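# Close the fridge door with carton and bottles inside

## Task

Get the refrigerator door fully closed, with the carton and all three bottles inside it and every bottle standing upright. A glass bottle that drops a long way fails the task, as does swinging the door open or closed violently, or the robot toppling or ending up tilted. Anything that stays in its final state only because the robot is holding it does not count.

## Robot and tools

Robot: a Hello Robot Stretch 3 with one arm. It has a two-wheel base (0.33 m long, 0.34 m wide), a lift that moves the arm up and down a mast, and a telescoping arm that reaches out to the robot's right side. The arm cannot move the gripper forward; the base does that. Turning in place pivots about the point midway between the drive wheels, 0.05 m behind the front edge. With the arm retracted and the wrist folded, the wrist pokes out up to 0.06 m past the right side and a turn sweeps a 0.28 m radius; an unfolded, level wrist sticks out past that circle. Occasionally something briefly nudges a loose object.

Frames: the base frame has its origin on the floor between the drive wheels, x forward, y left, z up. hand_pose is reported in it, located where closed fingertips meet; with all wrist joints at zero its x axis points up, y back along the arm toward the mast, z toward the rear. Fingertips are round pads 0.04 m wide. The odometry frame is the base frame as it was when the scene began.

execute_actions: arguments actions (a list with exactly one action, or empty to just read state and images) and cameras (list from head_camera, nav_camera, wrist_camera, all; omitted, null or ["all"] gives all; [] gives none). An action may contain base, joints, or both, plus optional contact_limits; its motions start together and may finish at different times. base holds exactly one command, an offset from where the base last measured itself: {"translate_m": d}, metres, -1 to 1, forward positive (no sideways motion); or {"rotate_rad": d}, radians, -3.2 to 3.2, counter-clockwise/left positive. joints is a single object of absolute targets keyed by joint name: lift_m 0 to 1.1 m (arm height); arm_m 0 to 0.52 m (extension); wrist_yaw_rad -1.345 to 4.42 (0 along the arm, positive toward the front, 3.0 folded over the base); wrist_pitch_rad -1.57 to 0.451 (0 level, negative tips fingers down); wrist_roll_rad -2.911 to 2.911 (0 fingers side by side, level); gripper_m -0.089 to 0.179 (larger is wider; actual tip gap is about 0.007 m less when nearly shut and 0.025 m less when wide, zero under 0.007); head_pan_rad -3.953 to 1.73 (0 forward, positive left, -1.57 along the arm); head_tilt_rad -1.53 to 0.419 (0 level, negative down). Done tolerances: lift and arm ±0.004, wrist yaw/roll ±0.02, pitch ±0.05, gripper ±0.004, head ±0.02. Omitted joints or base may keep pushing toward old targets without this showing in the status. Unknown keys or out-of-range numbers get the whole call rejected with no motion. If a result reports a stop, the rest of that reply's execute_actions, wait and finished_scene calls are skipped.

contact_limits: only arm_m, a motor effort percentage 1 to 100; the arm stops (contact_stop) when its effort hits that level (negative when retracting). Lower is gentler, but too low stops immediately. It also caps holding force until the next action. The result shows the active limit, default and maximum; higher values are clipped.

wait: seconds 0 to 10; commands nothing, the scene keeps running, returns state and images. zoom_image: camera plus region [x0, y0, x1, y1] in pixels of that camera's latest full image, origin top-left, at most 504 by 504. finished_scene: scene is the current scene's number; it ends the scene permanently after the last command is held and reports success. Replying with no tool call ends everything.

Result lines: joint_positions; base_status and joint_status (done; off_target = stopped short and maybe still pushing; contact_stop, time_out, torque_fault = old target dropped). on_its_own covers uncommanded parts; its "held at" is a target, not a position. Arm and lift stop on firm contact and go slack until commanded again; a slack lift can sag under load, keep pressing, or be pushed up by closing fingers on a surface. Base, wrist and head push through obstacles. A wrist servo overloaded for several seconds goes limp for 10 s. motor_effort: percent, positive toward higher values, bracket = peak of last action; readings are biased and noisy. Positive wheel effort pushes forward. base_odometry counts wheel turns (slip included); heading -3.142 to 3.142, left positive. turned_by_wheels and turned_by_imu give turn since the last result. base_tilt in degrees, forward and right positive, with a fixed bias up to about 4 degrees. lidar_m: 12 distances in 30-degree sectors, first straight ahead then counter-clockwise (4th left, 7th behind, 10th right), a plane 0.17 m up, range 0.15 to 12 m, blind to glass and clear plastic, partly blocked by the robot when the lift is low; "-" means nothing. wrist_depth_mm (45 to 1000) and head_depth_mm (280 to 4000, image sideways) are 7x7 median depth grids from top left.

Cameras: head_camera and nav_camera move with the head pan/tilt; wrist_camera rides on the gripper. Intrinsics: head_camera 896x504 pinhole, fx=fy=636.833, cx 445.991, cy 250.054; nav_camera 672x504 fisheye, f 328.738, cx 335.409, cy 250.998; wrist_camera 644x364, f 317.823, cx 322.882, cy 181.876.

Speed: fast base (0.30 m/s, 1.9 rad/s) only when stowed: lift_m below 0.30, arm_m below 0.03, wrist_yaw_rad above 2.54; otherwise 0.10 m/s and 0.63 rad/s.

Gripper: grip by commanding below the object's width (lower squeezes more, but a stall guard eases off so heavy items can slip; resend a different value to re-squeeze). Release by opening at least 0.02 past the contact value. Readings do not prove a grasp.

Avoid: folding or unfolding the wrist unless lift_m is 0.32 to 0.95, wrist_pitch_rad -0.4 and roll near 0 (once folded, lift may go down to 0.25); with yaw below -0.4 keep pitch at -0.5 or lower. Pushing against something rigid with the gripper above about 0.45 m, higher contact limits, or repeat pushes after a contact_stop can tip the robot; so can driving while holding or pushing something fixed, or snagging furniture (especially reversing). If tilted, reverse the last move in small steps, pull the gripper free, and lower lift_m to about 0.2 if needed. Move the door gently, don't drop bottles, and leave nothing relying on the robot's hold. The robot keeps its last command while you think; shorter robot motion time is better.

Each tool is called after "Request:" by a JSON object that holds its "op" and its "data".

## Session

Request:
{"op": "execute_actions", "data": {"actions": []}}

Scene clock: 0.00 s.
base_odometry: x=+0.000 y=+0.000 heading=+0.000 (m, m, rad; odometry frame)
turned_by_wheels: +0.000 (rad since the last result)
turned_by_imu: +0.000 (rad since the last result)
base_tilt: forward=+1.7 right=-2.0 (deg)
lidar_m: 1.76 1.57 1.54 1.66 2.42 3.08 2.88 1.59 1.58 2.18 1.68 1.19
head_depth_mm: 1595 1601 1583 1580 1581 932 1623 / 1708 1714 1675 1697 1672 1020 1721 / 1783 1837 1819 1834 1784 1117 1852 / 1858 1955 1949 1953 1915 1243 2008 / 1842 2103 2107 2130 2057 2082 2121 / 1832 2174 2169 2103 1990 1710 1906 / 1804 1926 1881 1891 1826 1813 1827
base_status: not commanded
joint_positions: lift_m=+0.327 arm_m=-0.002 wrist_yaw_rad=+3.017 wrist_pitch_rad=-0.441 wrist_roll_rad=+0.012 gripper_m=+0.037 head_pan_rad=+0.016 head_tilt_rad=-0.016
joint_status: not commanded
motor_effort: left_wheel=+0 right_wheel=+0 lift_m=+20 arm_m=+0 wrist_yaw_rad=+0 wrist_pitch_rad=+7 wrist_roll_rad=+0 gripper_m=+0 head_pan_rad=+0 head_tilt_rad=+2 (%)
hand_pose: x=+0.0063 y=+0.0767 z=+0.3347 quat_wxyz=(+0.198, +0.702, +0.111, +0.675) (m; base frame)
wrist_depth_mm: - - - - - - - / - - - - - - - / 908 939 959 939 948 947 - / 733 741 761 740 759 750 764 / 608 614 - 608 639 636 616 / 515 516 - 538 514 522 528 / 458 - - - 454 453 443
pictures: head_camera (sideways: a quarter turn clockwise sets it upright), nav_camera (sideways: a quarter turn counterclockwise sets it upright), wrist_camera
Images, in order (width x height): head_camera 896x504, nav_camera 672x504, wrist_camera 644x364.

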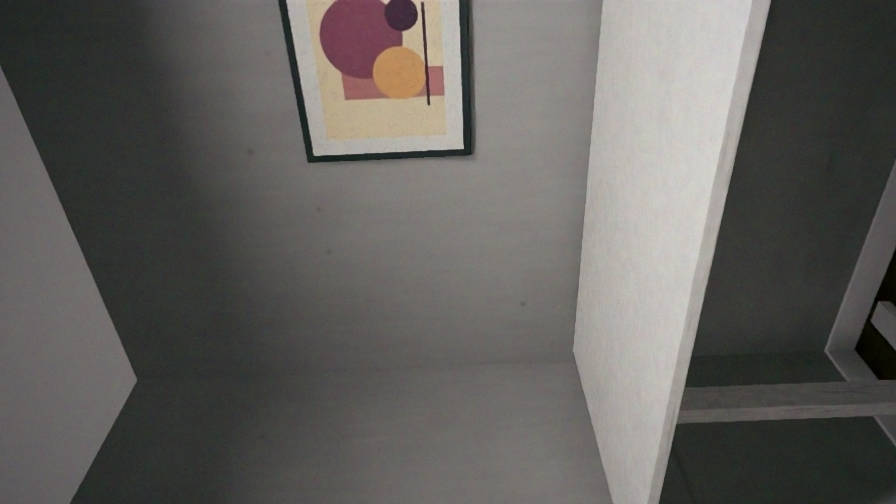

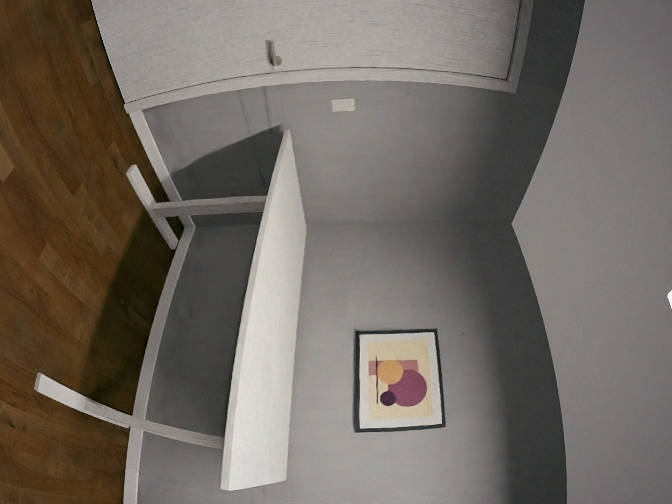

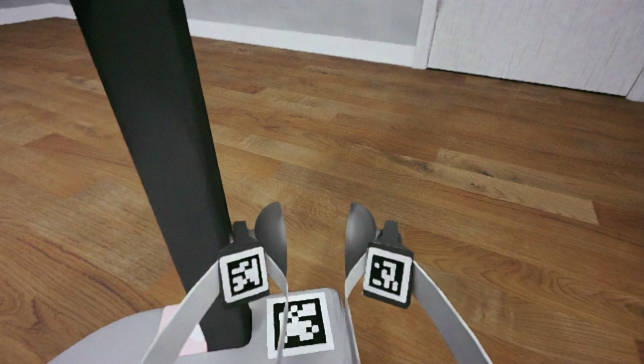

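Request:
{"op": "execute_actions", "data": {"actions": [{"joints":{"head_pan_rad":-2.2,"head_tilt_rad":-0.4}}], "cameras": ["head_camera","nav_camera"]}}

Request:
{"op": "execute_actions", "data": {"actions": [{"joints":{"head_pan_rad":1.7,"head_tilt_rad":-0.4}}], "cameras": ["head_camera","nav_camera"]}}

Scene clock: 6.77 s.
base_odometry: x=+0.000 y=+0.000 heading=+0.000 (m, m, rad; odometry frame)
turned_by_wheels: +0.000 (rad since the last result)
turned_by_imu: +0.000 (rad since the last result)
base_tilt: forward=+1.7 right=-1.9 (deg)
lidar_m: 1.76 1.57 1.54 1.66 2.43 3.07 2.88 1.59 1.58 2.17 1.69 1.19
head_depth_mm: 1355 1458 1545 1674 1800 1775 1427 / 1350 1443 1563 1670 1802 1789 1428 / 1351 1450 1544 1660 1823 1811 1429 / 1870 1982 2135 2296 2338 1796 1456 / 1893 2030 2149 2338 2457 1813 1440 / 1895 2012 2170 2300 2390 1825 1440 / 1885 1998 2148 2286 2397 1818 1465
base_status: not commanded
joint_positions: lift_m=+0.327 arm_m=-0.002 wrist_yaw_rad=+3.017 wrist_pitch_rad=-0.441 wrist_roll_rad=+0.012 gripper_m=+0.037 head_pan_rad=-2.193 head_tilt_rad=-0.395
joint_status: all done
motor_effort: left_wheel=+0(0) right_wheel=+0(0) lift_m=+20(20) arm_m=+0(0) wrist_yaw_rad=+0(1) wrist_pitch_rad=+7(7) wrist_roll_rad=+0(0) gripper_m=+1(0) head_pan_rad=-3(32) head_tilt_rad=-2(18) (%)
hand_pose: x=+0.0063 y=+0.0767 z=+0.3347 quat_wxyz=(+0.198, +0.702, +0.111, +0.675) (m; base frame)
wrist_depth_mm: - - - - - - - / - - - - - - - / 948 945 920 986 948 974 - / 747 744 740 744 746 785 759 / 606 618 - 603 633 617 618 / 516 521 - 542 528 525 526 / 457 - - - 454 457 466
pictures: head_camera (sideways: a quarter turn clockwise sets it upright), nav_camera (sideways: a quarter turn counterclockwise sets it upright)
Images, in order (width x height): head_camera 896x504, nav_camera 672x504.

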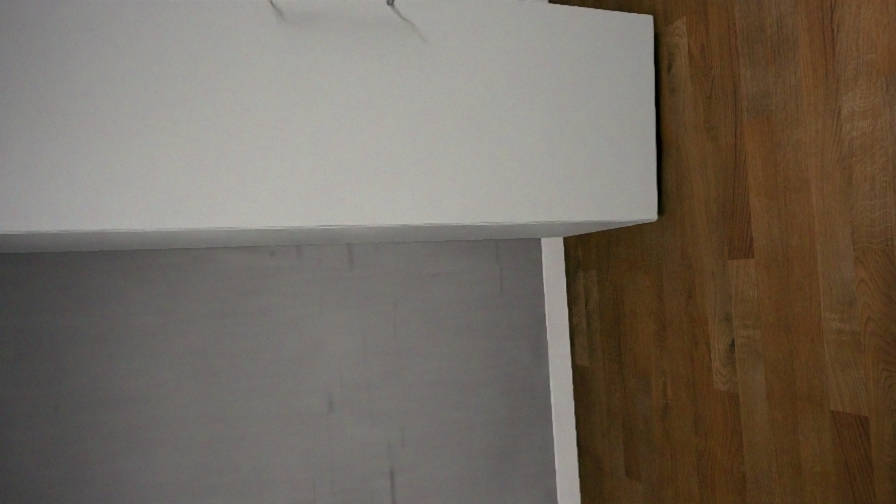

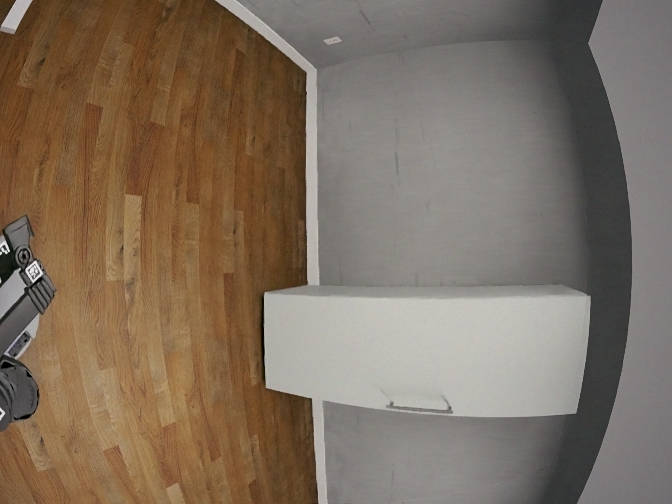

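Scene clock: 9.10 s.
base_odometry: x=+0.000 y=+0.000 heading=+0.000 (m, m, rad; odometry frame)
turned_by_wheels: +0.000 (rad since the last result)
turned_by_imu: +0.000 (rad since the last result)
base_tilt: forward=+1.7 right=-2.0 (deg)
lidar_m: 1.76 1.57 1.54 1.67 2.43 3.08 2.89 1.59 1.58 2.18 1.69 1.19
head_depth_mm: 1385 1464 1555 1672 1764 1784 1431 / 1480 1573 1668 1788 1941 1769 1430 / 1584 1689 1798 1945 2100 1805 1445 / 1711 1834 1976 2133 2237 1817 1435 / 1846 2019 2146 2351 2456 1814 1447 / 2027 2207 2374 2668 2462 1822 1457 / 2228 2452 2721 2969 2564 1898 -
base_status: not commanded
joint_positions: lift_m=+0.327 arm_m=-0.002 wrist_yaw_rad=+3.017 wrist_pitch_rad=-0.441 wrist_roll_rad=+0.012 gripper_m=+0.037 head_pan_rad=+1.693 head_tilt_rad=-0.395
joint_status: all done
motor_effort: left_wheel=+0(0) right_wheel=+0(0) lift_m=+20(20) arm_m=+0(0) wrist_yaw_rad=+0(0) wrist_pitch_rad=+7(7) wrist_roll_rad=+0(0) gripper_m=+1(1) head_pan_rad=+2(32) head_tilt_rad=-2(2) (%)
hand_pose: x=+0.0063 y=+0.0767 z=+0.3347 quat_wxyz=(+0.198, +0.702, +0.111, +0.675) (m; base frame)
wrist_depth_mm: - - - - - - - / - - - - - - - / 914 928 925 980 945 995 - / 742 737 757 752 758 744 748 / 605 609 - 617 632 618 626 / 516 519 - 533 520 526 521 / 454 - - - 458 458 457
pictures: head_camera (sideways: a quarter turn clockwise sets it upright), nav_camera (sideways: a quarter turn counterclockwise sets it upright)
Images, in order (width x height): head_camera 896x504, nav_camera 672x504.

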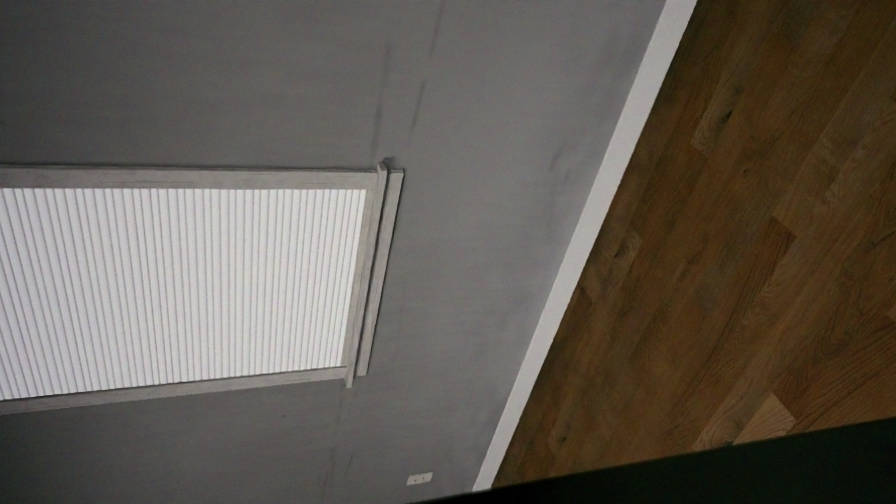

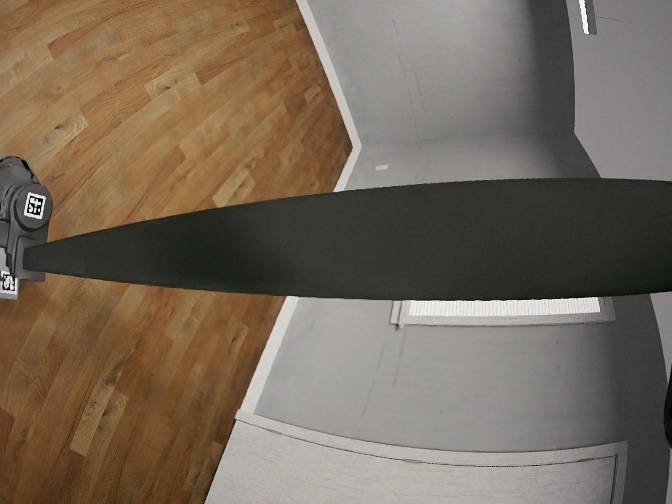

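Request:
{"op": "execute_actions", "data": {"actions": [{"base":{"translate_m":-0.9},"joints":{"head_pan_rad":-2.2,"head_tilt_rad":-0.5}}], "cameras": ["head_camera","nav_camera"]}}

Scene clock: 23.80 s.
base_odometry: x=-0.900 y=+0.000 heading=+0.000 (m, m, rad; odometry frame)
turned_by_wheels: +0.000 (rad since the last result)
turned_by_imu: +0.002 (rad since the last result)
base_tilt: forward=+1.7 right=-2.1 (deg)
lidar_m: 2.55 2.09 2.07 2.20 2.41 2.36 2.21 1.71 1.02 1.11 2.42 2.02
head_depth_mm: 1478 1588 1729 1922 2026 1617 1318 / 1462 1568 1725 1886 2031 1618 1325 / 1445 1573 1713 1857 2017 1610 1324 / 1436 1557 1679 1846 1970 1537 1329 / 844 917 988 1105 1220 1387 1345 / 849 915 1000 1095 1218 1371 1352 / 849 915 1001 1100 1223 1384 1350
base_status: done
joint_positions: lift_m=+0.327 arm_m=-0.002 wrist_yaw_rad=+3.017 wrist_pitch_rad=-0.441 wrist_roll_rad=+0.012 gripper_m=+0.037 head_pan_rad=-2.193 head_tilt_rad=-0.494
joint_status: all done
motor_effort: left_wheel=+0(4) right_wheel=+0(3) lift_m=+20(20) arm_m=+0(0) wrist_yaw_rad=-1(0) wrist_pitch_rad=+7(7) wrist_roll_rad=+0(0) gripper_m=+0(1) head_pan_rad=-3(32) head_tilt_rad=-2(10) (%)
hand_pose: x=+0.0063 y=+0.0767 z=+0.3347 quat_wxyz=(+0.198, +0.702, +0.111, +0.675) (m; base frame)
wrist_depth_mm: - - - - - - - / - - - - - - - / 920 981 968 975 943 997 - / 752 724 735 749 755 753 751 / 610 623 - 612 635 625 631 / 512 511 - 535 527 521 521 / 455 - - - 450 457 461
pictures: head_camera (sideways: a quarter turn clockwise sets it upright), nav_camera (sideways: a quarter turn counterclockwise sets it upright)
Images, in order (width x height): head_camera 896x504, nav_camera 672x504.

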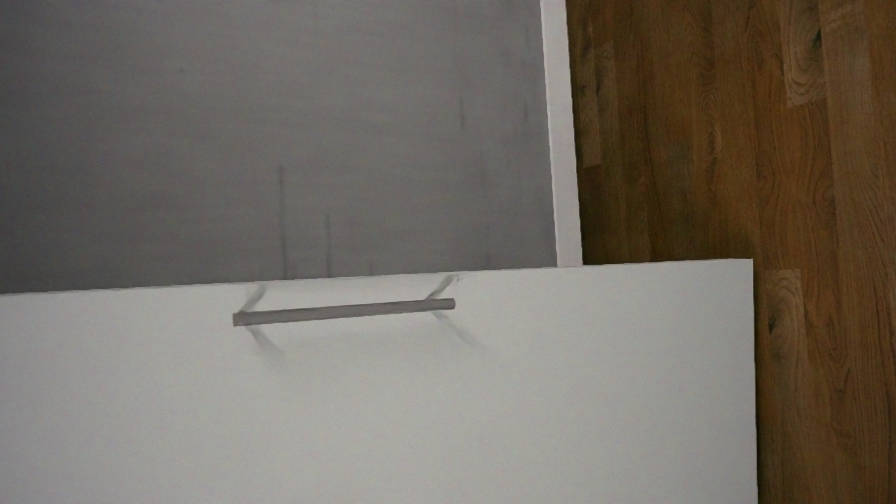

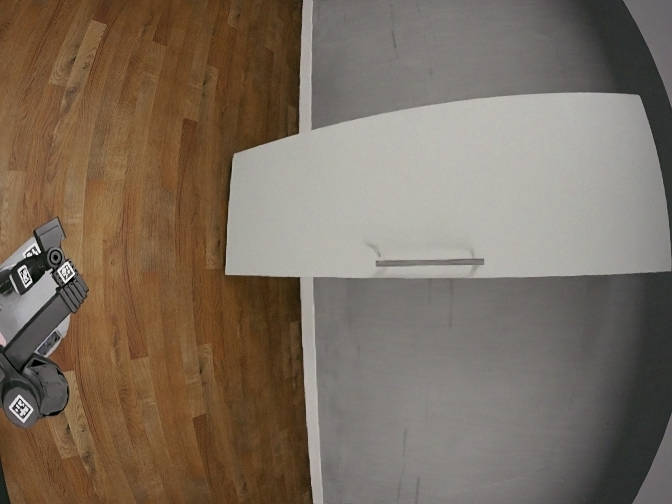

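Request:
{"op": "execute_actions", "data": {"actions": [{"base":{"translate_m":-1.0},"joints":{"head_pan_rad":-1.4,"head_tilt_rad":-0.5}}], "cameras": ["head_camera","nav_camera"]}}

Scene clock: 44.07 s.
base_odometry: x=-1.900 y=+0.000 heading=+0.000 (m, m, rad; odometry frame)
turned_by_wheels: +0.000 (rad since the last result)
turned_by_imu: +0.002 (rad since the last result)
base_tilt: forward=+1.8 right=-2.1 (deg)
lidar_m: 2.97 2.69 2.64 2.02 1.58 1.55 1.46 1.13 1.11 1.04 0.92 3.19
head_depth_mm: 1002 1067 1146 1232 1343 1473 1331 / 1068 1148 1245 1358 1473 1569 1320 / 1112 1217 1321 1449 1592 1622 1340 / 1010 1082 1180 1299 1419 1538 1342 / 903 970 1042 1127 1221 1344 1330 / 825 874 947 1019 1089 1222 1313 / 773 809 866 959 1151 1461 1342
base_status: done
joint_positions: lift_m=+0.327 arm_m=-0.002 wrist_yaw_rad=+3.017 wrist_pitch_rad=-0.441 wrist_roll_rad=+0.012 gripper_m=+0.037 head_pan_rad=-1.407 head_tilt_rad=-0.494
joint_status: all done
motor_effort: left_wheel=+0(5) right_wheel=+1(2) lift_m=+20(20) arm_m=+0(0) wrist_yaw_rad=+0(0) wrist_pitch_rad=+7(7) wrist_roll_rad=+0(0) gripper_m=+1(1) head_pan_rad=+2(31) head_tilt_rad=-2(2) (%)
hand_pose: x=+0.0063 y=+0.0767 z=+0.3347 quat_wxyz=(+0.198, +0.702, +0.111, +0.675) (m; base frame)
wrist_depth_mm: - - - - - - - / - - - - - - - / 937 961 977 962 974 966 - / 728 731 734 755 752 745 755 / 616 610 - 625 638 622 611 / 508 522 - 542 524 525 529 / 456 - - - 456 453 456
pictures: head_camera (sideways: a quarter turn clockwise sets it upright), nav_camera (sideways: a quarter turn counterclockwise sets it upright)
Images, in order (width x height): head_camera 896x504, nav_camera 672x504.

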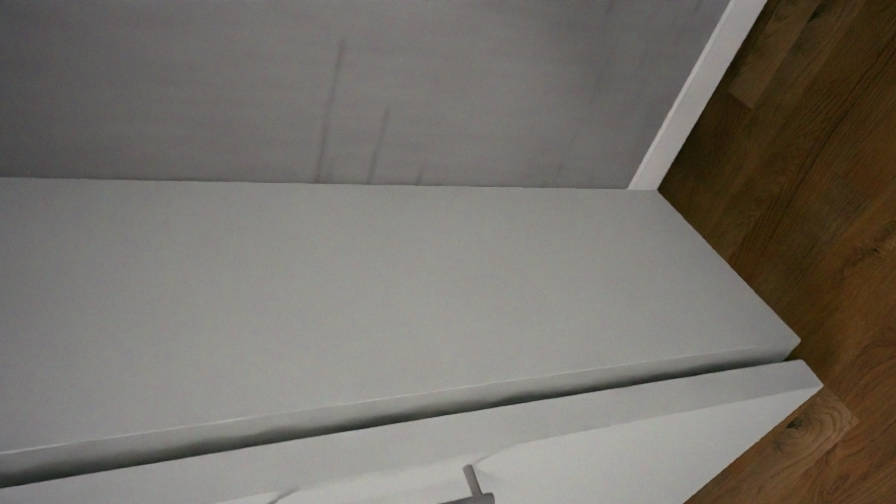

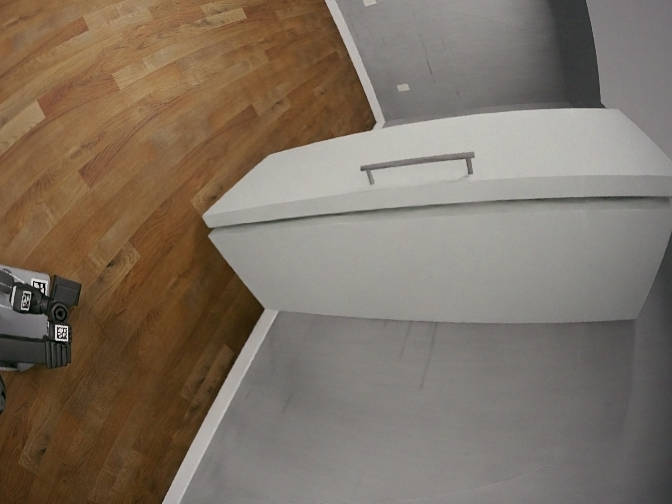

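Request:
{"op": "execute_actions", "data": {"actions": [{"base":{"translate_m":0.83},"joints":{"head_pan_rad":-1.6,"head_tilt_rad":-0.5}}], "cameras": []}}

Request:
{"op": "execute_actions", "data": {"actions": [{"base":{"rotate_rad":-0.4},"joints":{"lift_m":0.85}}], "cameras": []}}

Request:
{"op": "execute_actions", "data": {"actions": [{"joints":{"wrist_yaw_rad":0,"gripper_m":0.15,"head_tilt_rad":-0.6}}], "cameras": []}}

Request:
{"op": "execute_actions", "data": {"actions": [{"joints":{"wrist_pitch_rad":0}}]}}

Scene clock: 74.07 s.
base_odometry: x=-1.070 y=+0.000 heading=+0.000 (m, m, rad; odometry frame)
turned_by_wheels: +0.000 (rad since the last result)
turned_by_imu: -0.003 (rad since the last result)
base_tilt: forward=+1.8 right=-2.0 (deg)
lidar_m: 2.69 2.20 2.17 2.31 2.27 2.22 2.08 1.61 0.93 1.00 2.47 2.17
head_depth_mm: 766 821 886 943 1056 1191 1295 / 813 871 949 1031 1134 1262 1316 / 864 932 1015 1112 1235 1384 1341 / 925 1000 1099 1208 1352 1503 1334 / 997 1100 1960 2243 2009 1639 1342 / 1764 1929 2167 2397 2127 1635 1344 / 1888 2090 2362 2595 2126 1660 1355
base_status: done
joint_positions: lift_m=+0.327 arm_m=-0.002 wrist_yaw_rad=+3.017 wrist_pitch_rad=-0.441 wrist_roll_rad=+0.012 gripper_m=+0.037 head_pan_rad=-1.593 head_tilt_rad=-0.494
joint_status: all done
motor_effort: left_wheel=+0(4) right_wheel=+0(5) lift_m=+21(21) arm_m=+0(0) wrist_yaw_rad=-1(0) wrist_pitch_rad=+7(8) wrist_roll_rad=+0(0) gripper_m=+0(0) head_pan_rad=-4(17) head_tilt_rad=-2(1) (%)
hand_pose: x=+0.0063 y=+0.0767 z=+0.3347 quat_wxyz=(+0.198, +0.702, +0.111, +0.675) (m; base frame)
wrist_depth_mm: - - - - - - - / - - - - - - - / 944 932 943 991 942 964 - / 742 734 741 746 753 760 754 / 606 601 - 609 623 613 622 / 518 517 - 532 511 520 531 / 454 - - - 455 452 451
pictures: none
No camera images: the call's "cameras" was empty. Leave "cameras" out to get every camera's image.

Scene clock: 79.67 s.
base_odometry: x=-1.070 y=+0.000 heading=-0.400 (m, m, rad; odometry frame)
turned_by_wheels: -0.400 (rad since the last result)
turned_by_imu: -0.391 (rad since the last result)
base_tilt: forward=+1.8 right=-2.0 (deg)
lidar_m: 2.18 2.55 2.17 2.17 2.44 2.23 2.23 1.89 1.59 0.93 1.07 2.54
head_depth_mm: 1304 1421 1539 1682 1845 1615 1349 / 1311 1434 1567 1713 1864 1624 1357 / 1329 1439 1574 1715 1907 1631 1330 / 789 857 926 1021 1138 1286 1335 / 785 847 930 1025 1153 1309 1336 / 798 870 951 1056 1186 1349 1350 / 819 890 980 1089 1225 1395 1344
base_status: done
joint_positions: lift_m=+0.850 arm_m=-0.002 wrist_yaw_rad=+3.017 wrist_pitch_rad=-0.441 wrist_roll_rad=+0.012 gripper_m=+0.037 head_pan_rad=-1.593 head_tilt_rad=-0.494
joint_status: all done
motor_effort: left_wheel=+1(6) right_wheel=+0(4) lift_m=+26(28) arm_m=+0(0) wrist_yaw_rad=+0(0) wrist_pitch_rad=+8(8) wrist_roll_rad=+0(0) gripper_m=+1(0) head_pan_rad=-3(3) head_tilt_rad=-2(2) (%)
hand_pose: x=+0.0063 y=+0.0767 z=+0.8571 quat_wxyz=(+0.198, +0.702, +0.111, +0.675) (m; base frame)
wrist_depth_mm: - - - - - - - / - - - - - - - / - - - - - - - / - - - - - - - / - - - - - - - / - - - - - - - / 960 975 945 941 970 959 975
pictures: none
No camera images: the call's "cameras" was empty. Leave "cameras" out to get every camera's image.

Scene clock: 82.20 s.
base_odometry: x=-1.070 y=+0.000 heading=-0.400 (m, m, rad; odometry frame)
turned_by_wheels: +0.000 (rad since the last result)
turned_by_imu: +0.000 (rad since the last result)
base_tilt: forward=+1.8 right=-2.0 (deg)
lidar_m: 2.18 2.56 2.17 2.17 2.44 2.23 2.22 1.89 1.59 0.93 1.06 2.53
head_depth_mm: 1308 1426 1592 1788 1848 1484 - / 1328 1450 1616 1808 1847 1485 - / 1317 1463 1639 1854 1851 1541 - / 795 879 961 1090 1250 1380 - / 782 854 960 1086 1262 1417 1258 / 801 879 990 1115 1306 1456 1255 / 816 901 1012 1154 1348 1490 1276
base_status: not commanded
joint_positions: lift_m=+0.850 arm_m=-0.002 wrist_yaw_rad=+0.003 wrist_pitch_rad=-0.441 wrist_roll_rad=+0.012 gripper_m=+0.150 head_pan_rad=-1.593 head_tilt_rad=-0.592
joint_status: all done
motor_effort: left_wheel=+1(1) right_wheel=-1(1) lift_m=+26(26) arm_m=+0(0) wrist_yaw_rad=-4(4) wrist_pitch_rad=+8(8) wrist_roll_rad=+0(0) gripper_m=+1(84) head_pan_rad=-3(3) head_tilt_rad=-2(10) (%)
hand_pose: x=-0.0208 y=-0.3644 z=+0.8571 quat_wxyz=(+0.686, +0.155, -0.693, -0.155) (m; base frame)
wrist_depth_mm: - 721 662 629 - - - / - 796 730 703 - - - / - 898 798 744 - - - / - - 937 861 - - - / - - - - - - - / - - - - - - - / 941 956 974 951 985 963 974
pictures: none
No camera images: the call's "cameras" was empty. Leave "cameras" out to get every camera's image.

Scene clock: 83.23 s.
base_odometry: x=-1.070 y=+0.000 heading=-0.400 (m, m, rad; odometry frame)
turned_by_wheels: +0.000 (rad since the last result)
turned_by_imu: +0.000 (rad since the last result)
base_tilt: forward=+1.7 right=-2.1 (deg)
lidar_m: 2.17 2.56 2.17 2.17 2.44 2.23 2.23 1.89 1.59 0.93 1.06 2.54
head_depth_mm: 1308 1429 1574 1782 1833 1473 - / 1318 1449 1610 1803 1838 1494 - / 1330 1463 1625 1832 1868 1542 - / 791 875 958 1093 1247 - - / 782 853 964 1091 1233 1423 1264 / 797 885 992 1121 1288 1467 1267 / 814 900 1016 1151 1341 1480 1269
base_status: not commanded
joint_positions: lift_m=+0.850 arm_m=-0.002 wrist_yaw_rad=+0.003 wrist_pitch_rad=-0.022 wrist_roll_rad=+0.012 gripper_m=+0.150 head_pan_rad=-1.593 head_tilt_rad=-0.592
joint_status: all done
motor_effort: left_wheel=+1(1) right_wheel=-1(2) lift_m=+26(26) arm_m=+0(0) wrist_yaw_rad=-3(2) wrist_pitch_rad=+11(9) wrist_roll_rad=+0(0) gripper_m=+1(0) head_pan_rad=-3(3) head_tilt_rad=-3(3) (%)
hand_pose: x=-0.0206 y=-0.3986 z=+0.9586 quat_wxyz=(+0.703, +0.009, -0.711, -0.007) (m; base frame)
wrist_depth_mm: - 726 687 640 - - - / - 748 715 643 - - - / - 797 711 687 - - - / - 804 746 701 - - - / - - 787 720 - - - / - 861 823 765 - - - / - - 856 784 - - -
pictures: head_camera (sideways: a quarter turn clockwise sets it upright), nav_camera (sideways: a quarter turn counterclockwise sets it upright), wrist_camera
Images, in order (width x height): head_camera 896x504, nav_camera 672x504, wrist_camera 644x364.

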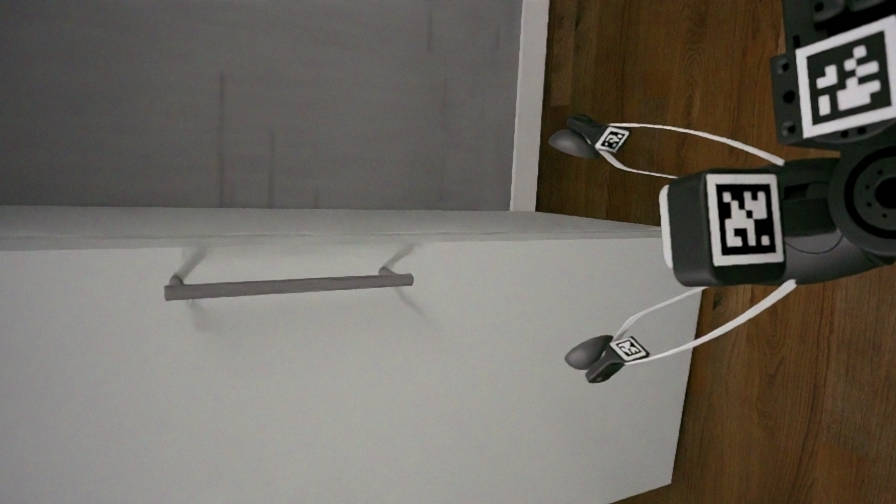

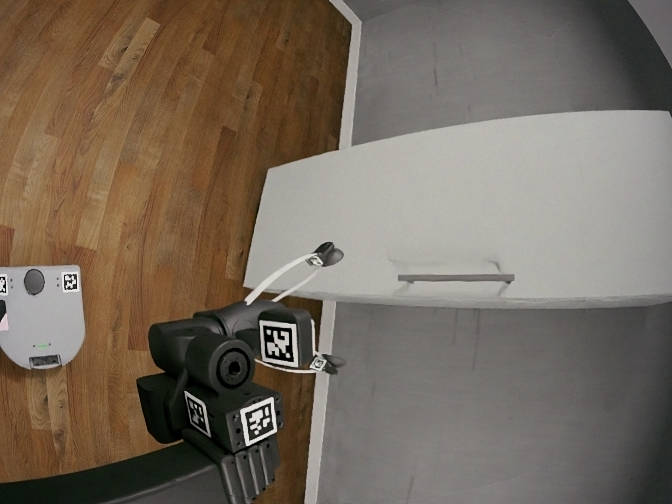

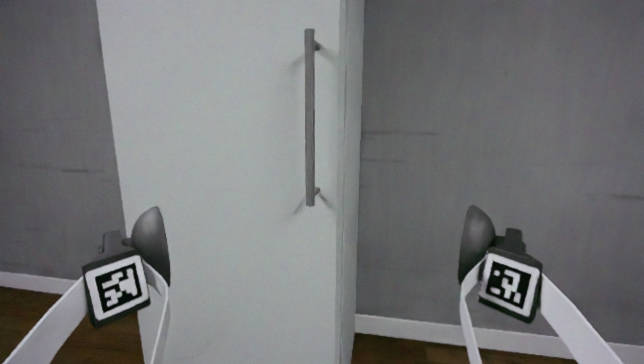

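Request:
{"op": "execute_actions", "data": {"actions": [{"joints":{"lift_m":0.95,"arm_m":0.42}}], "cameras": ["wrist_camera","head_camera"]}}

Scene clock: 90.97 s.
base_odometry: x=-1.070 y=+0.000 heading=-0.400 (m, m, rad; odometry frame)
turned_by_wheels: +0.000 (rad since the last result)
turned_by_imu: +0.000 (rad since the last result)
base_tilt: forward=+1.7 right=-2.2 (deg)
lidar_m: 2.17 2.56 2.17 2.17 2.44 2.23 2.22 1.89 1.59 0.93 1.07 2.54
head_depth_mm: 1300 1422 1562 - 1715 1484 1253 / 1317 1450 - 1887 1856 1492 1248 / 1320 1442 1698 1854 1853 1491 1250 / 790 862 - 1092 1241 1412 1261 / 782 857 977 1090 1251 1426 1258 / 794 881 982 1115 1295 1455 1265 / 814 901 1017 1154 1333 1473 1265
base_status: not commanded
joint_positions: lift_m=+0.950 arm_m=+0.420 wrist_yaw_rad=+0.002 wrist_pitch_rad=-0.020 wrist_roll_rad=+0.012 gripper_m=+0.150 head_pan_rad=-1.593 head_tilt_rad=-0.593
joint_status: all done
motor_effort: left_wheel=+1(1) right_wheel=-1(0) lift_m=+26(27) arm_m=+3(6) wrist_yaw_rad=-2(3) wrist_pitch_rad=+10(11) wrist_roll_rad=+0(0) gripper_m=+1(1) head_pan_rad=-2(3) head_tilt_rad=-3(2) (%)
hand_pose: x=-0.0210 y=-0.8204 z=+1.0591 quat_wxyz=(+0.703, +0.008, -0.711, -0.007) (m; base frame)
wrist_depth_mm: 312 291 267 248 815 773 749 / 326 301 277 252 844 815 766 / 342 311 291 261 871 818 779 / 351 324 299 267 887 851 815 / 371 341 312 281 916 863 845 / 396 344 324 291 940 - 863 / 405 371 340 299 - 924 900
pictures: head_camera (sideways: a quarter turn clockwise sets it upright), wrist_camera
Images, in order (width x height): head_camera 896x504, wrist_camera 644x364.

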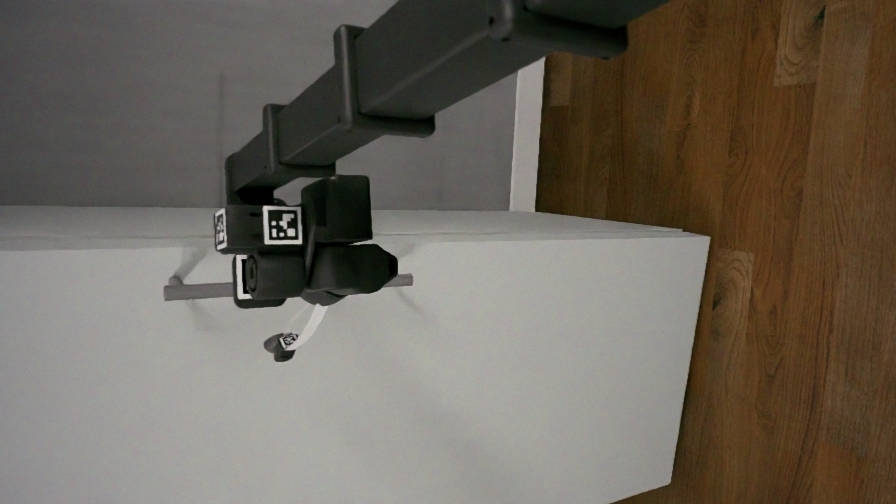

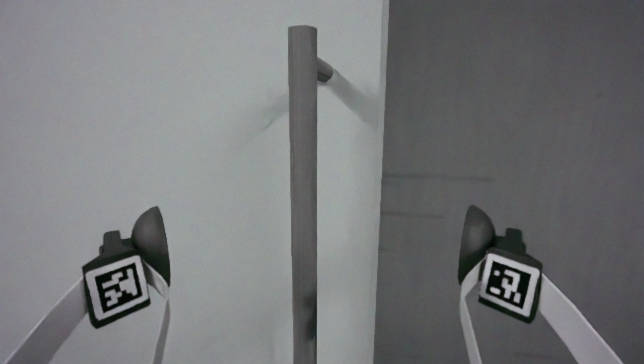

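Request:
{"op": "execute_actions", "data": {"actions": [{"joints":{"arm_m":0.51},"contact_limits":{"arm_m":20}}], "cameras": ["wrist_camera"]}}

Request:
{"op": "execute_actions", "data": {"actions": [{"joints":{"gripper_m":0.0}}], "cameras": ["wrist_camera"]}}

Request:
{"op": "execute_actions", "data": {"actions": [{"joints":{"arm_m":0.3}}]}}

Scene clock: 97.47 s.
base_odometry: x=-1.070 y=+0.000 heading=-0.400 (m, m, rad; odometry frame)
turned_by_wheels: +0.000 (rad since the last result)
turned_by_imu: +0.000 (rad since the last result)
base_tilt: forward=+1.9 right=-2.0 (deg)
lidar_m: 2.18 2.55 2.17 2.17 2.44 2.23 2.22 1.89 1.59 0.93 1.07 2.53
head_depth_mm: 1301 1439 1578 - 1722 1481 1249 / 1324 1457 - 1848 1843 1490 1247 / 1328 1434 1677 1834 1868 1487 1254 / 793 844 987 1096 1245 1409 1261 / 780 853 978 1089 1253 1416 1258 / 796 883 987 1117 1289 1463 1259 / 818 899 1011 1158 1339 1479 1270
base_status: not commanded
joint_positions: lift_m=+0.950 arm_m=+0.510 wrist_yaw_rad=+0.002 wrist_pitch_rad=-0.020 wrist_roll_rad=+0.012 gripper_m=+0.150 head_pan_rad=-1.593 head_tilt_rad=-0.593
joint_status: all done
motor_effort: left_wheel=+1(1) right_wheel=-1(1) lift_m=+26(26) arm_m=+3(4) wrist_yaw_rad=-1(1) wrist_pitch_rad=+10(10) wrist_roll_rad=+0(0) gripper_m=-1(0) head_pan_rad=-3(3) head_tilt_rad=-3(2) (%)
contact_limits: arm_m 20 (drawing in: default 20, maximum 33; extending or still: default 28, maximum 45)
hand_pose: x=-0.0210 y=-0.9104 z=+1.0591 quat_wxyz=(+0.703, +0.008, -0.711, -0.007) (m; base frame)
wrist_depth_mm: 211 194 180 134 162 702 694 / 218 202 187 166 166 722 704 / 227 210 194 174 755 745 701 / 239 219 200 180 790 758 745 / 249 229 208 186 808 789 755 / 264 232 218 193 853 - 784 / 273 251 226 199 902 871 807
pictures: wrist_camera
Images, in order (width x height): wrist_camera 644x364.

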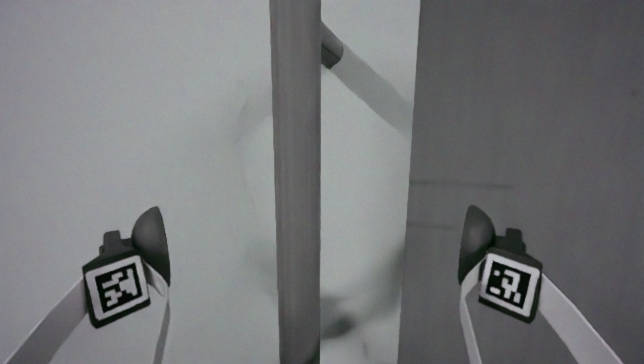

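Scene clock: 99.47 s.
base_odometry: x=-1.070 y=+0.000 heading=-0.400 (m, m, rad; odometry frame)
turned_by_wheels: +0.000 (rad since the last result)
turned_by_imu: +0.000 (rad since the last result)
base_tilt: forward=+1.8 right=-2.1 (deg)
lidar_m: 2.18 2.57 2.18 2.17 2.45 2.23 2.22 1.89 1.59 0.93 1.06 2.53
head_depth_mm: 1308 1434 1569 - 1720 1481 1248 / 1327 1449 - 1834 1835 1494 1262 / 1312 1437 1685 1833 1859 1479 1253 / 793 845 994 1088 1250 1416 1262 / 780 860 976 1093 1255 1421 1263 / 799 884 989 1130 1289 1456 1259 / 818 906 1014 1157 1335 1480 1268
base_status: not commanded
joint_positions: lift_m=+0.950 arm_m=+0.510 wrist_yaw_rad=-0.027 wrist_pitch_rad=-0.021 wrist_roll_rad=+0.012 gripper_m=+0.001 head_pan_rad=-1.593 head_tilt_rad=-0.593
joint_status: all done
on_its_own: wrist_yaw_rad is at rest, and its effort (+19) is outside its rest range (-12 to +12)
motor_effort: left_wheel=-2(7) right_wheel=+1(9) lift_m=+26(26) arm_m=+3(3) wrist_yaw_rad=+19(20) wrist_pitch_rad=+11(11) wrist_roll_rad=+0(0) gripper_m=-22(97) head_pan_rad=-3(3) head_tilt_rad=-2(2) (%)
hand_pose: x=-0.0284 y=-0.9102 z=+1.0588 quat_wxyz=(+0.703, -0.002, -0.711, -0.017) (m; base frame)
wrist_depth_mm: 203 190 177 163 749 718 698 / 210 197 184 169 766 727 709 / 220 205 191 175 780 759 747 / 229 214 198 181 809 784 758 / 240 222 206 188 818 824 772 / 253 233 214 194 - 841 812 / 264 247 225 203 899 883 838
pictures: wrist_camera
Images, in order (width x height): wrist_camera 644x364.

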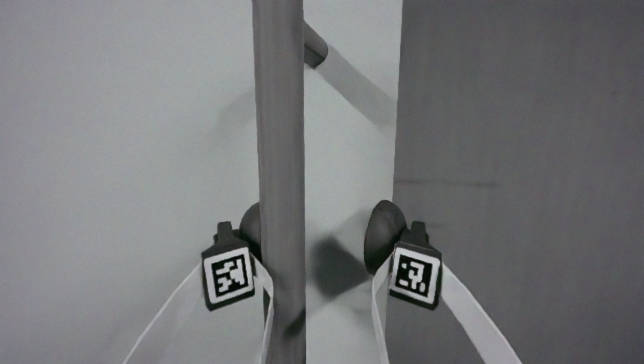

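Scene clock: 103.80 s.
base_odometry: x=-1.070 y=+0.000 heading=-0.400 (m, m, rad; odometry frame)
turned_by_wheels: +0.000 (rad since the last result)
turned_by_imu: +0.104 (rad since the last result)
base_tilt: forward=+1.8 right=-2.1 (deg)
lidar_m: 2.19 2.42 2.17 2.18 2.48 2.21 2.22 1.77 1.58 0.91 1.14 2.55
head_depth_mm: 1298 1408 1550 - 1715 1484 1244 / 1305 1439 - 1861 1844 1495 1249 / 786 874 - 1284 1492 1450 1257 / 775 841 - 1121 1241 1422 1255 / 799 888 993 1130 1316 1462 1262 / 830 921 1035 1179 1378 1499 1263 / 860 957 1084 1246 1776 1501 1269
base_status: not commanded
joint_positions: lift_m=+0.950 arm_m=+0.300 wrist_yaw_rad=-0.042 wrist_pitch_rad=-0.020 wrist_roll_rad=+0.013 gripper_m=+0.006 head_pan_rad=-1.593 head_tilt_rad=-0.594
joint_status: all done
on_its_own: wrist_yaw_rad is held at -0.044, not at your +0.000, by its stall guard, which is not easing now; gripper_m is held at +0.006, not at your +0.000, by its stall guard, which is not easing now
motor_effort: left_wheel=+0(27) right_wheel=+1(31) lift_m=+26(26) arm_m=-3(13) wrist_yaw_rad=-2(42) wrist_pitch_rad=+10(12) wrist_roll_rad=+0(1) gripper_m=+0(27) head_pan_rad=-3(2) head_tilt_rad=-2(3) (%)
hand_pose: x=-0.0322 y=-0.7008 z=+1.0591 quat_wxyz=(+0.702, -0.008, -0.711, -0.022) (m; base frame)
wrist_depth_mm: 509 447 398 364 346 860 838 / - 463 417 377 374 905 863 / - 479 434 387 960 910 857 / - 505 450 401 - 946 888 / - 525 463 - - - 897 / - 562 506 435 - - 964 / - 583 501 446 - - -
pictures: head_camera (sideways: a quarter turn clockwise sets it upright), nav_camera (sideways: a quarter turn counterclockwise sets it upright), wrist_camera
Images, in order (width x height): head_camera 896x504, nav_camera 672x504, wrist_camera 644x364.

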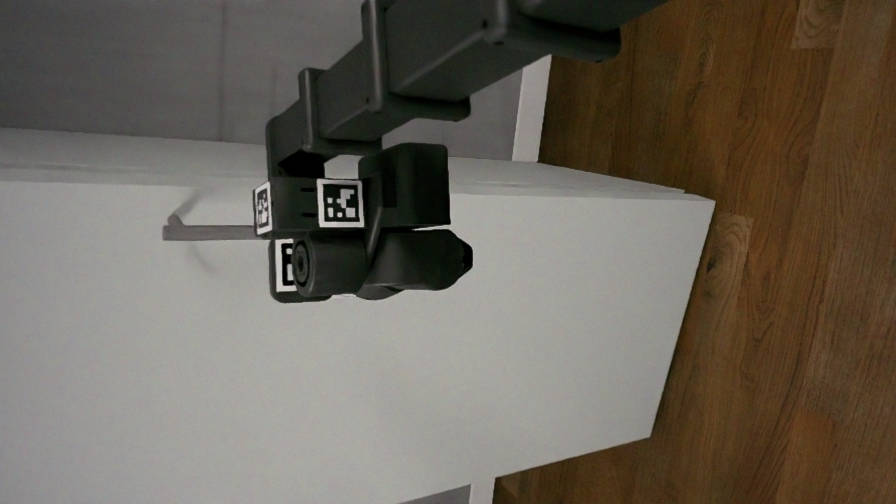

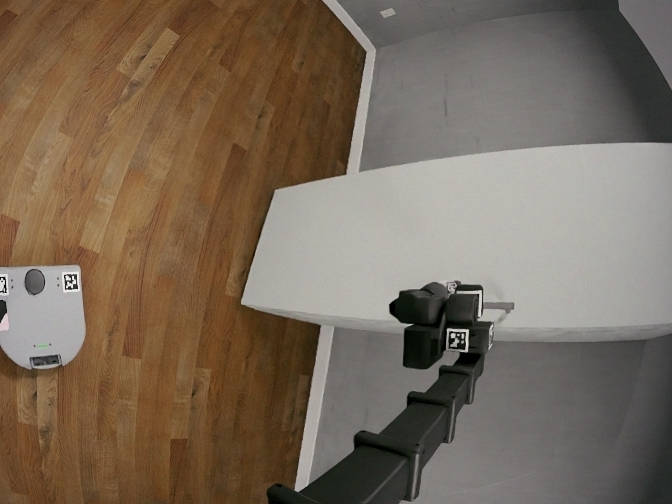

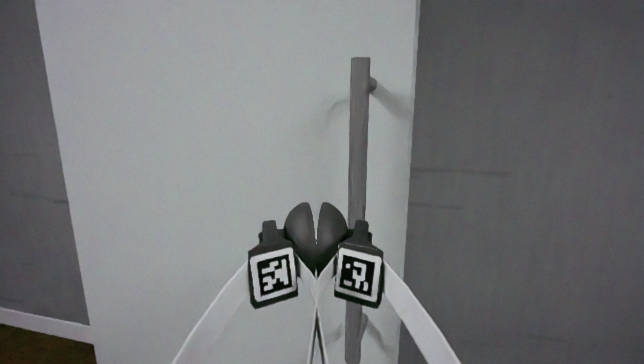

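Request:
{"op": "execute_actions", "data": {"actions": [{"base":{"rotate_rad":-0.38},"joints":{"arm_m":0.2,"gripper_m":0.15,"wrist_yaw_rad":0}}], "cameras": []}}

Request:
{"op": "execute_actions", "data": {"actions": [{"base":{"translate_m":0.42},"joints":{"head_pan_rad":-1.7}}]}}

Scene clock: 117.57 s.
base_odometry: x=-1.070 y=+0.000 heading=-0.780 (m, m, rad; odometry frame)
turned_by_wheels: -0.380 (rad since the last result)
turned_by_imu: -0.372 (rad since the last result)
base_tilt: forward=+1.7 right=-2.1 (deg)
lidar_m: 2.54 2.19 2.27 2.17 2.23 2.34 2.21 2.26 1.68 0.92 0.94 2.12
head_depth_mm: 1406 1557 1717 - 1794 1476 1250 / 1393 1534 1670 - 1796 1493 1243 / 1371 1515 1642 - 1790 1500 1248 / 1353 1489 1609 - 1795 1498 1264 / 1338 1454 1606 1860 1864 1508 1266 / 1311 1410 1389 1164 1194 1350 1264 / 826 826 883 1005 1145 1327 1271
base_status: done
joint_positions: lift_m=+0.950 arm_m=+0.200 wrist_yaw_rad=-0.002 wrist_pitch_rad=-0.020 wrist_roll_rad=+0.013 gripper_m=+0.150 head_pan_rad=-1.593 head_tilt_rad=-0.594
joint_status: all done
motor_effort: left_wheel=+1(6) right_wheel=+0(5) lift_m=+26(26) arm_m=-3(5) wrist_yaw_rad=+1(3) wrist_pitch_rad=+10(10) wrist_roll_rad=+0(0) gripper_m=+1(83) head_pan_rad=-3(3) head_tilt_rad=-3(2) (%)
hand_pose: x=-0.0219 y=-0.6010 z=+1.0591 quat_wxyz=(+0.703, +0.007, -0.711, -0.008) (m; base frame)
wrist_depth_mm: 410 419 982 - - - - / 424 423 940 - - - - / 439 440 897 - - - - / 453 459 881 - - - - / 458 472 877 - - - - / 488 506 895 - - - - / 504 506 857 - - - -
pictures: none
No camera images: the call's "cameras" was empty. Leave "cameras" out to get every camera's image.

Scene clock: 122.73 s.
base_odometry: x=-0.771 y=-0.295 heading=-0.780 (m, m, rad; odometry frame)
turned_by_wheels: +0.000 (rad since the last result)
turned_by_imu: -0.002 (rad since the last result)
base_tilt: forward=+1.7 right=-2.1 (deg)
lidar_m: 2.13 1.81 2.30 2.18 2.25 2.78 2.63 2.36 1.65 0.91 0.94 2.09
head_depth_mm: 1454 1628 1832 1982 - 1409 1253 / 1427 1578 1747 - 1775 1486 1247 / 1372 1520 1637 - 1774 1486 1248 / 762 823 891 - 1223 1384 1256 / 747 819 882 - 1190 1356 1259 / 734 807 883 1001 1144 1318 1272 / 724 790 874 977 1107 1272 1274
base_status: done
joint_positions: lift_m=+0.950 arm_m=+0.200 wrist_yaw_rad=-0.002 wrist_pitch_rad=-0.020 wrist_roll_rad=+0.013 gripper_m=+0.150 head_pan_rad=-1.693 head_tilt_rad=-0.594
joint_status: all done
motor_effort: left_wheel=+1(5) right_wheel=-1(3) lift_m=+26(26) arm_m=-3(3) wrist_yaw_rad=+1(1) wrist_pitch_rad=+10(10) wrist_roll_rad=+0(0) gripper_m=+1(2) head_pan_rad=-3(12) head_tilt_rad=-2(2) (%)
hand_pose: x=-0.0219 y=-0.6010 z=+1.0591 quat_wxyz=(+0.703, +0.007, -0.711, -0.008) (m; base frame)
wrist_depth_mm: 414 416 419 420 423 - - / 428 427 431 431 433 - - / 436 445 446 451 452 - - / 468 458 459 471 466 - - / - 467 479 476 485 - - / - 504 491 501 510 - - / - 510 526 521 543 - -
pictures: head_camera (sideways: a quarter turn clockwise sets it upright), nav_camera (sideways: a quarter turn counterclockwise sets it upright), wrist_camera
Images, in order (width x height): head_camera 896x504, nav_camera 672x504, wrist_camera 644x364.

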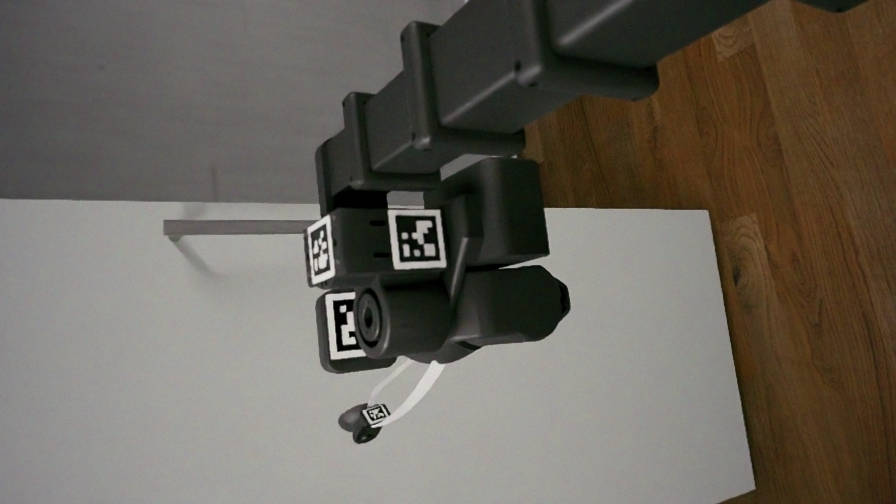

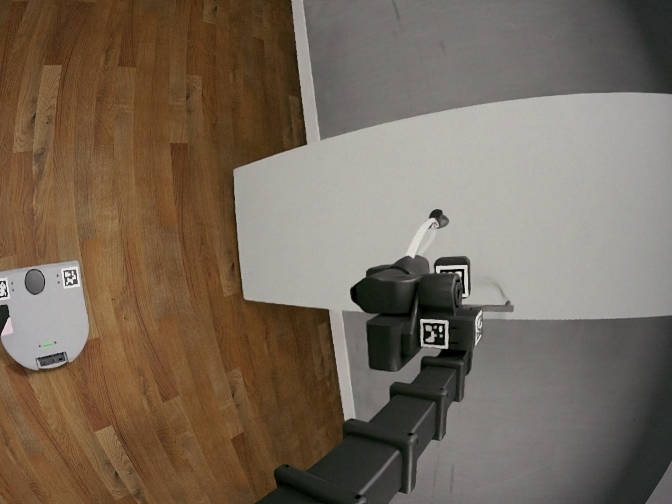

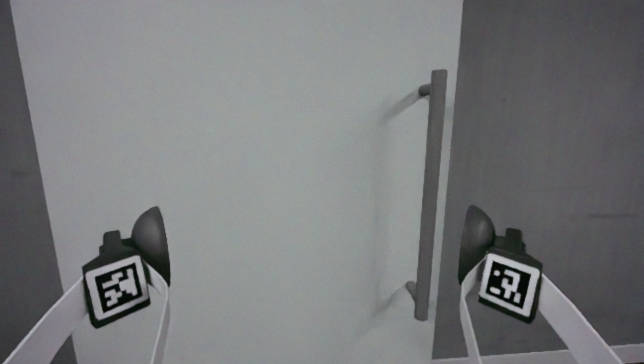

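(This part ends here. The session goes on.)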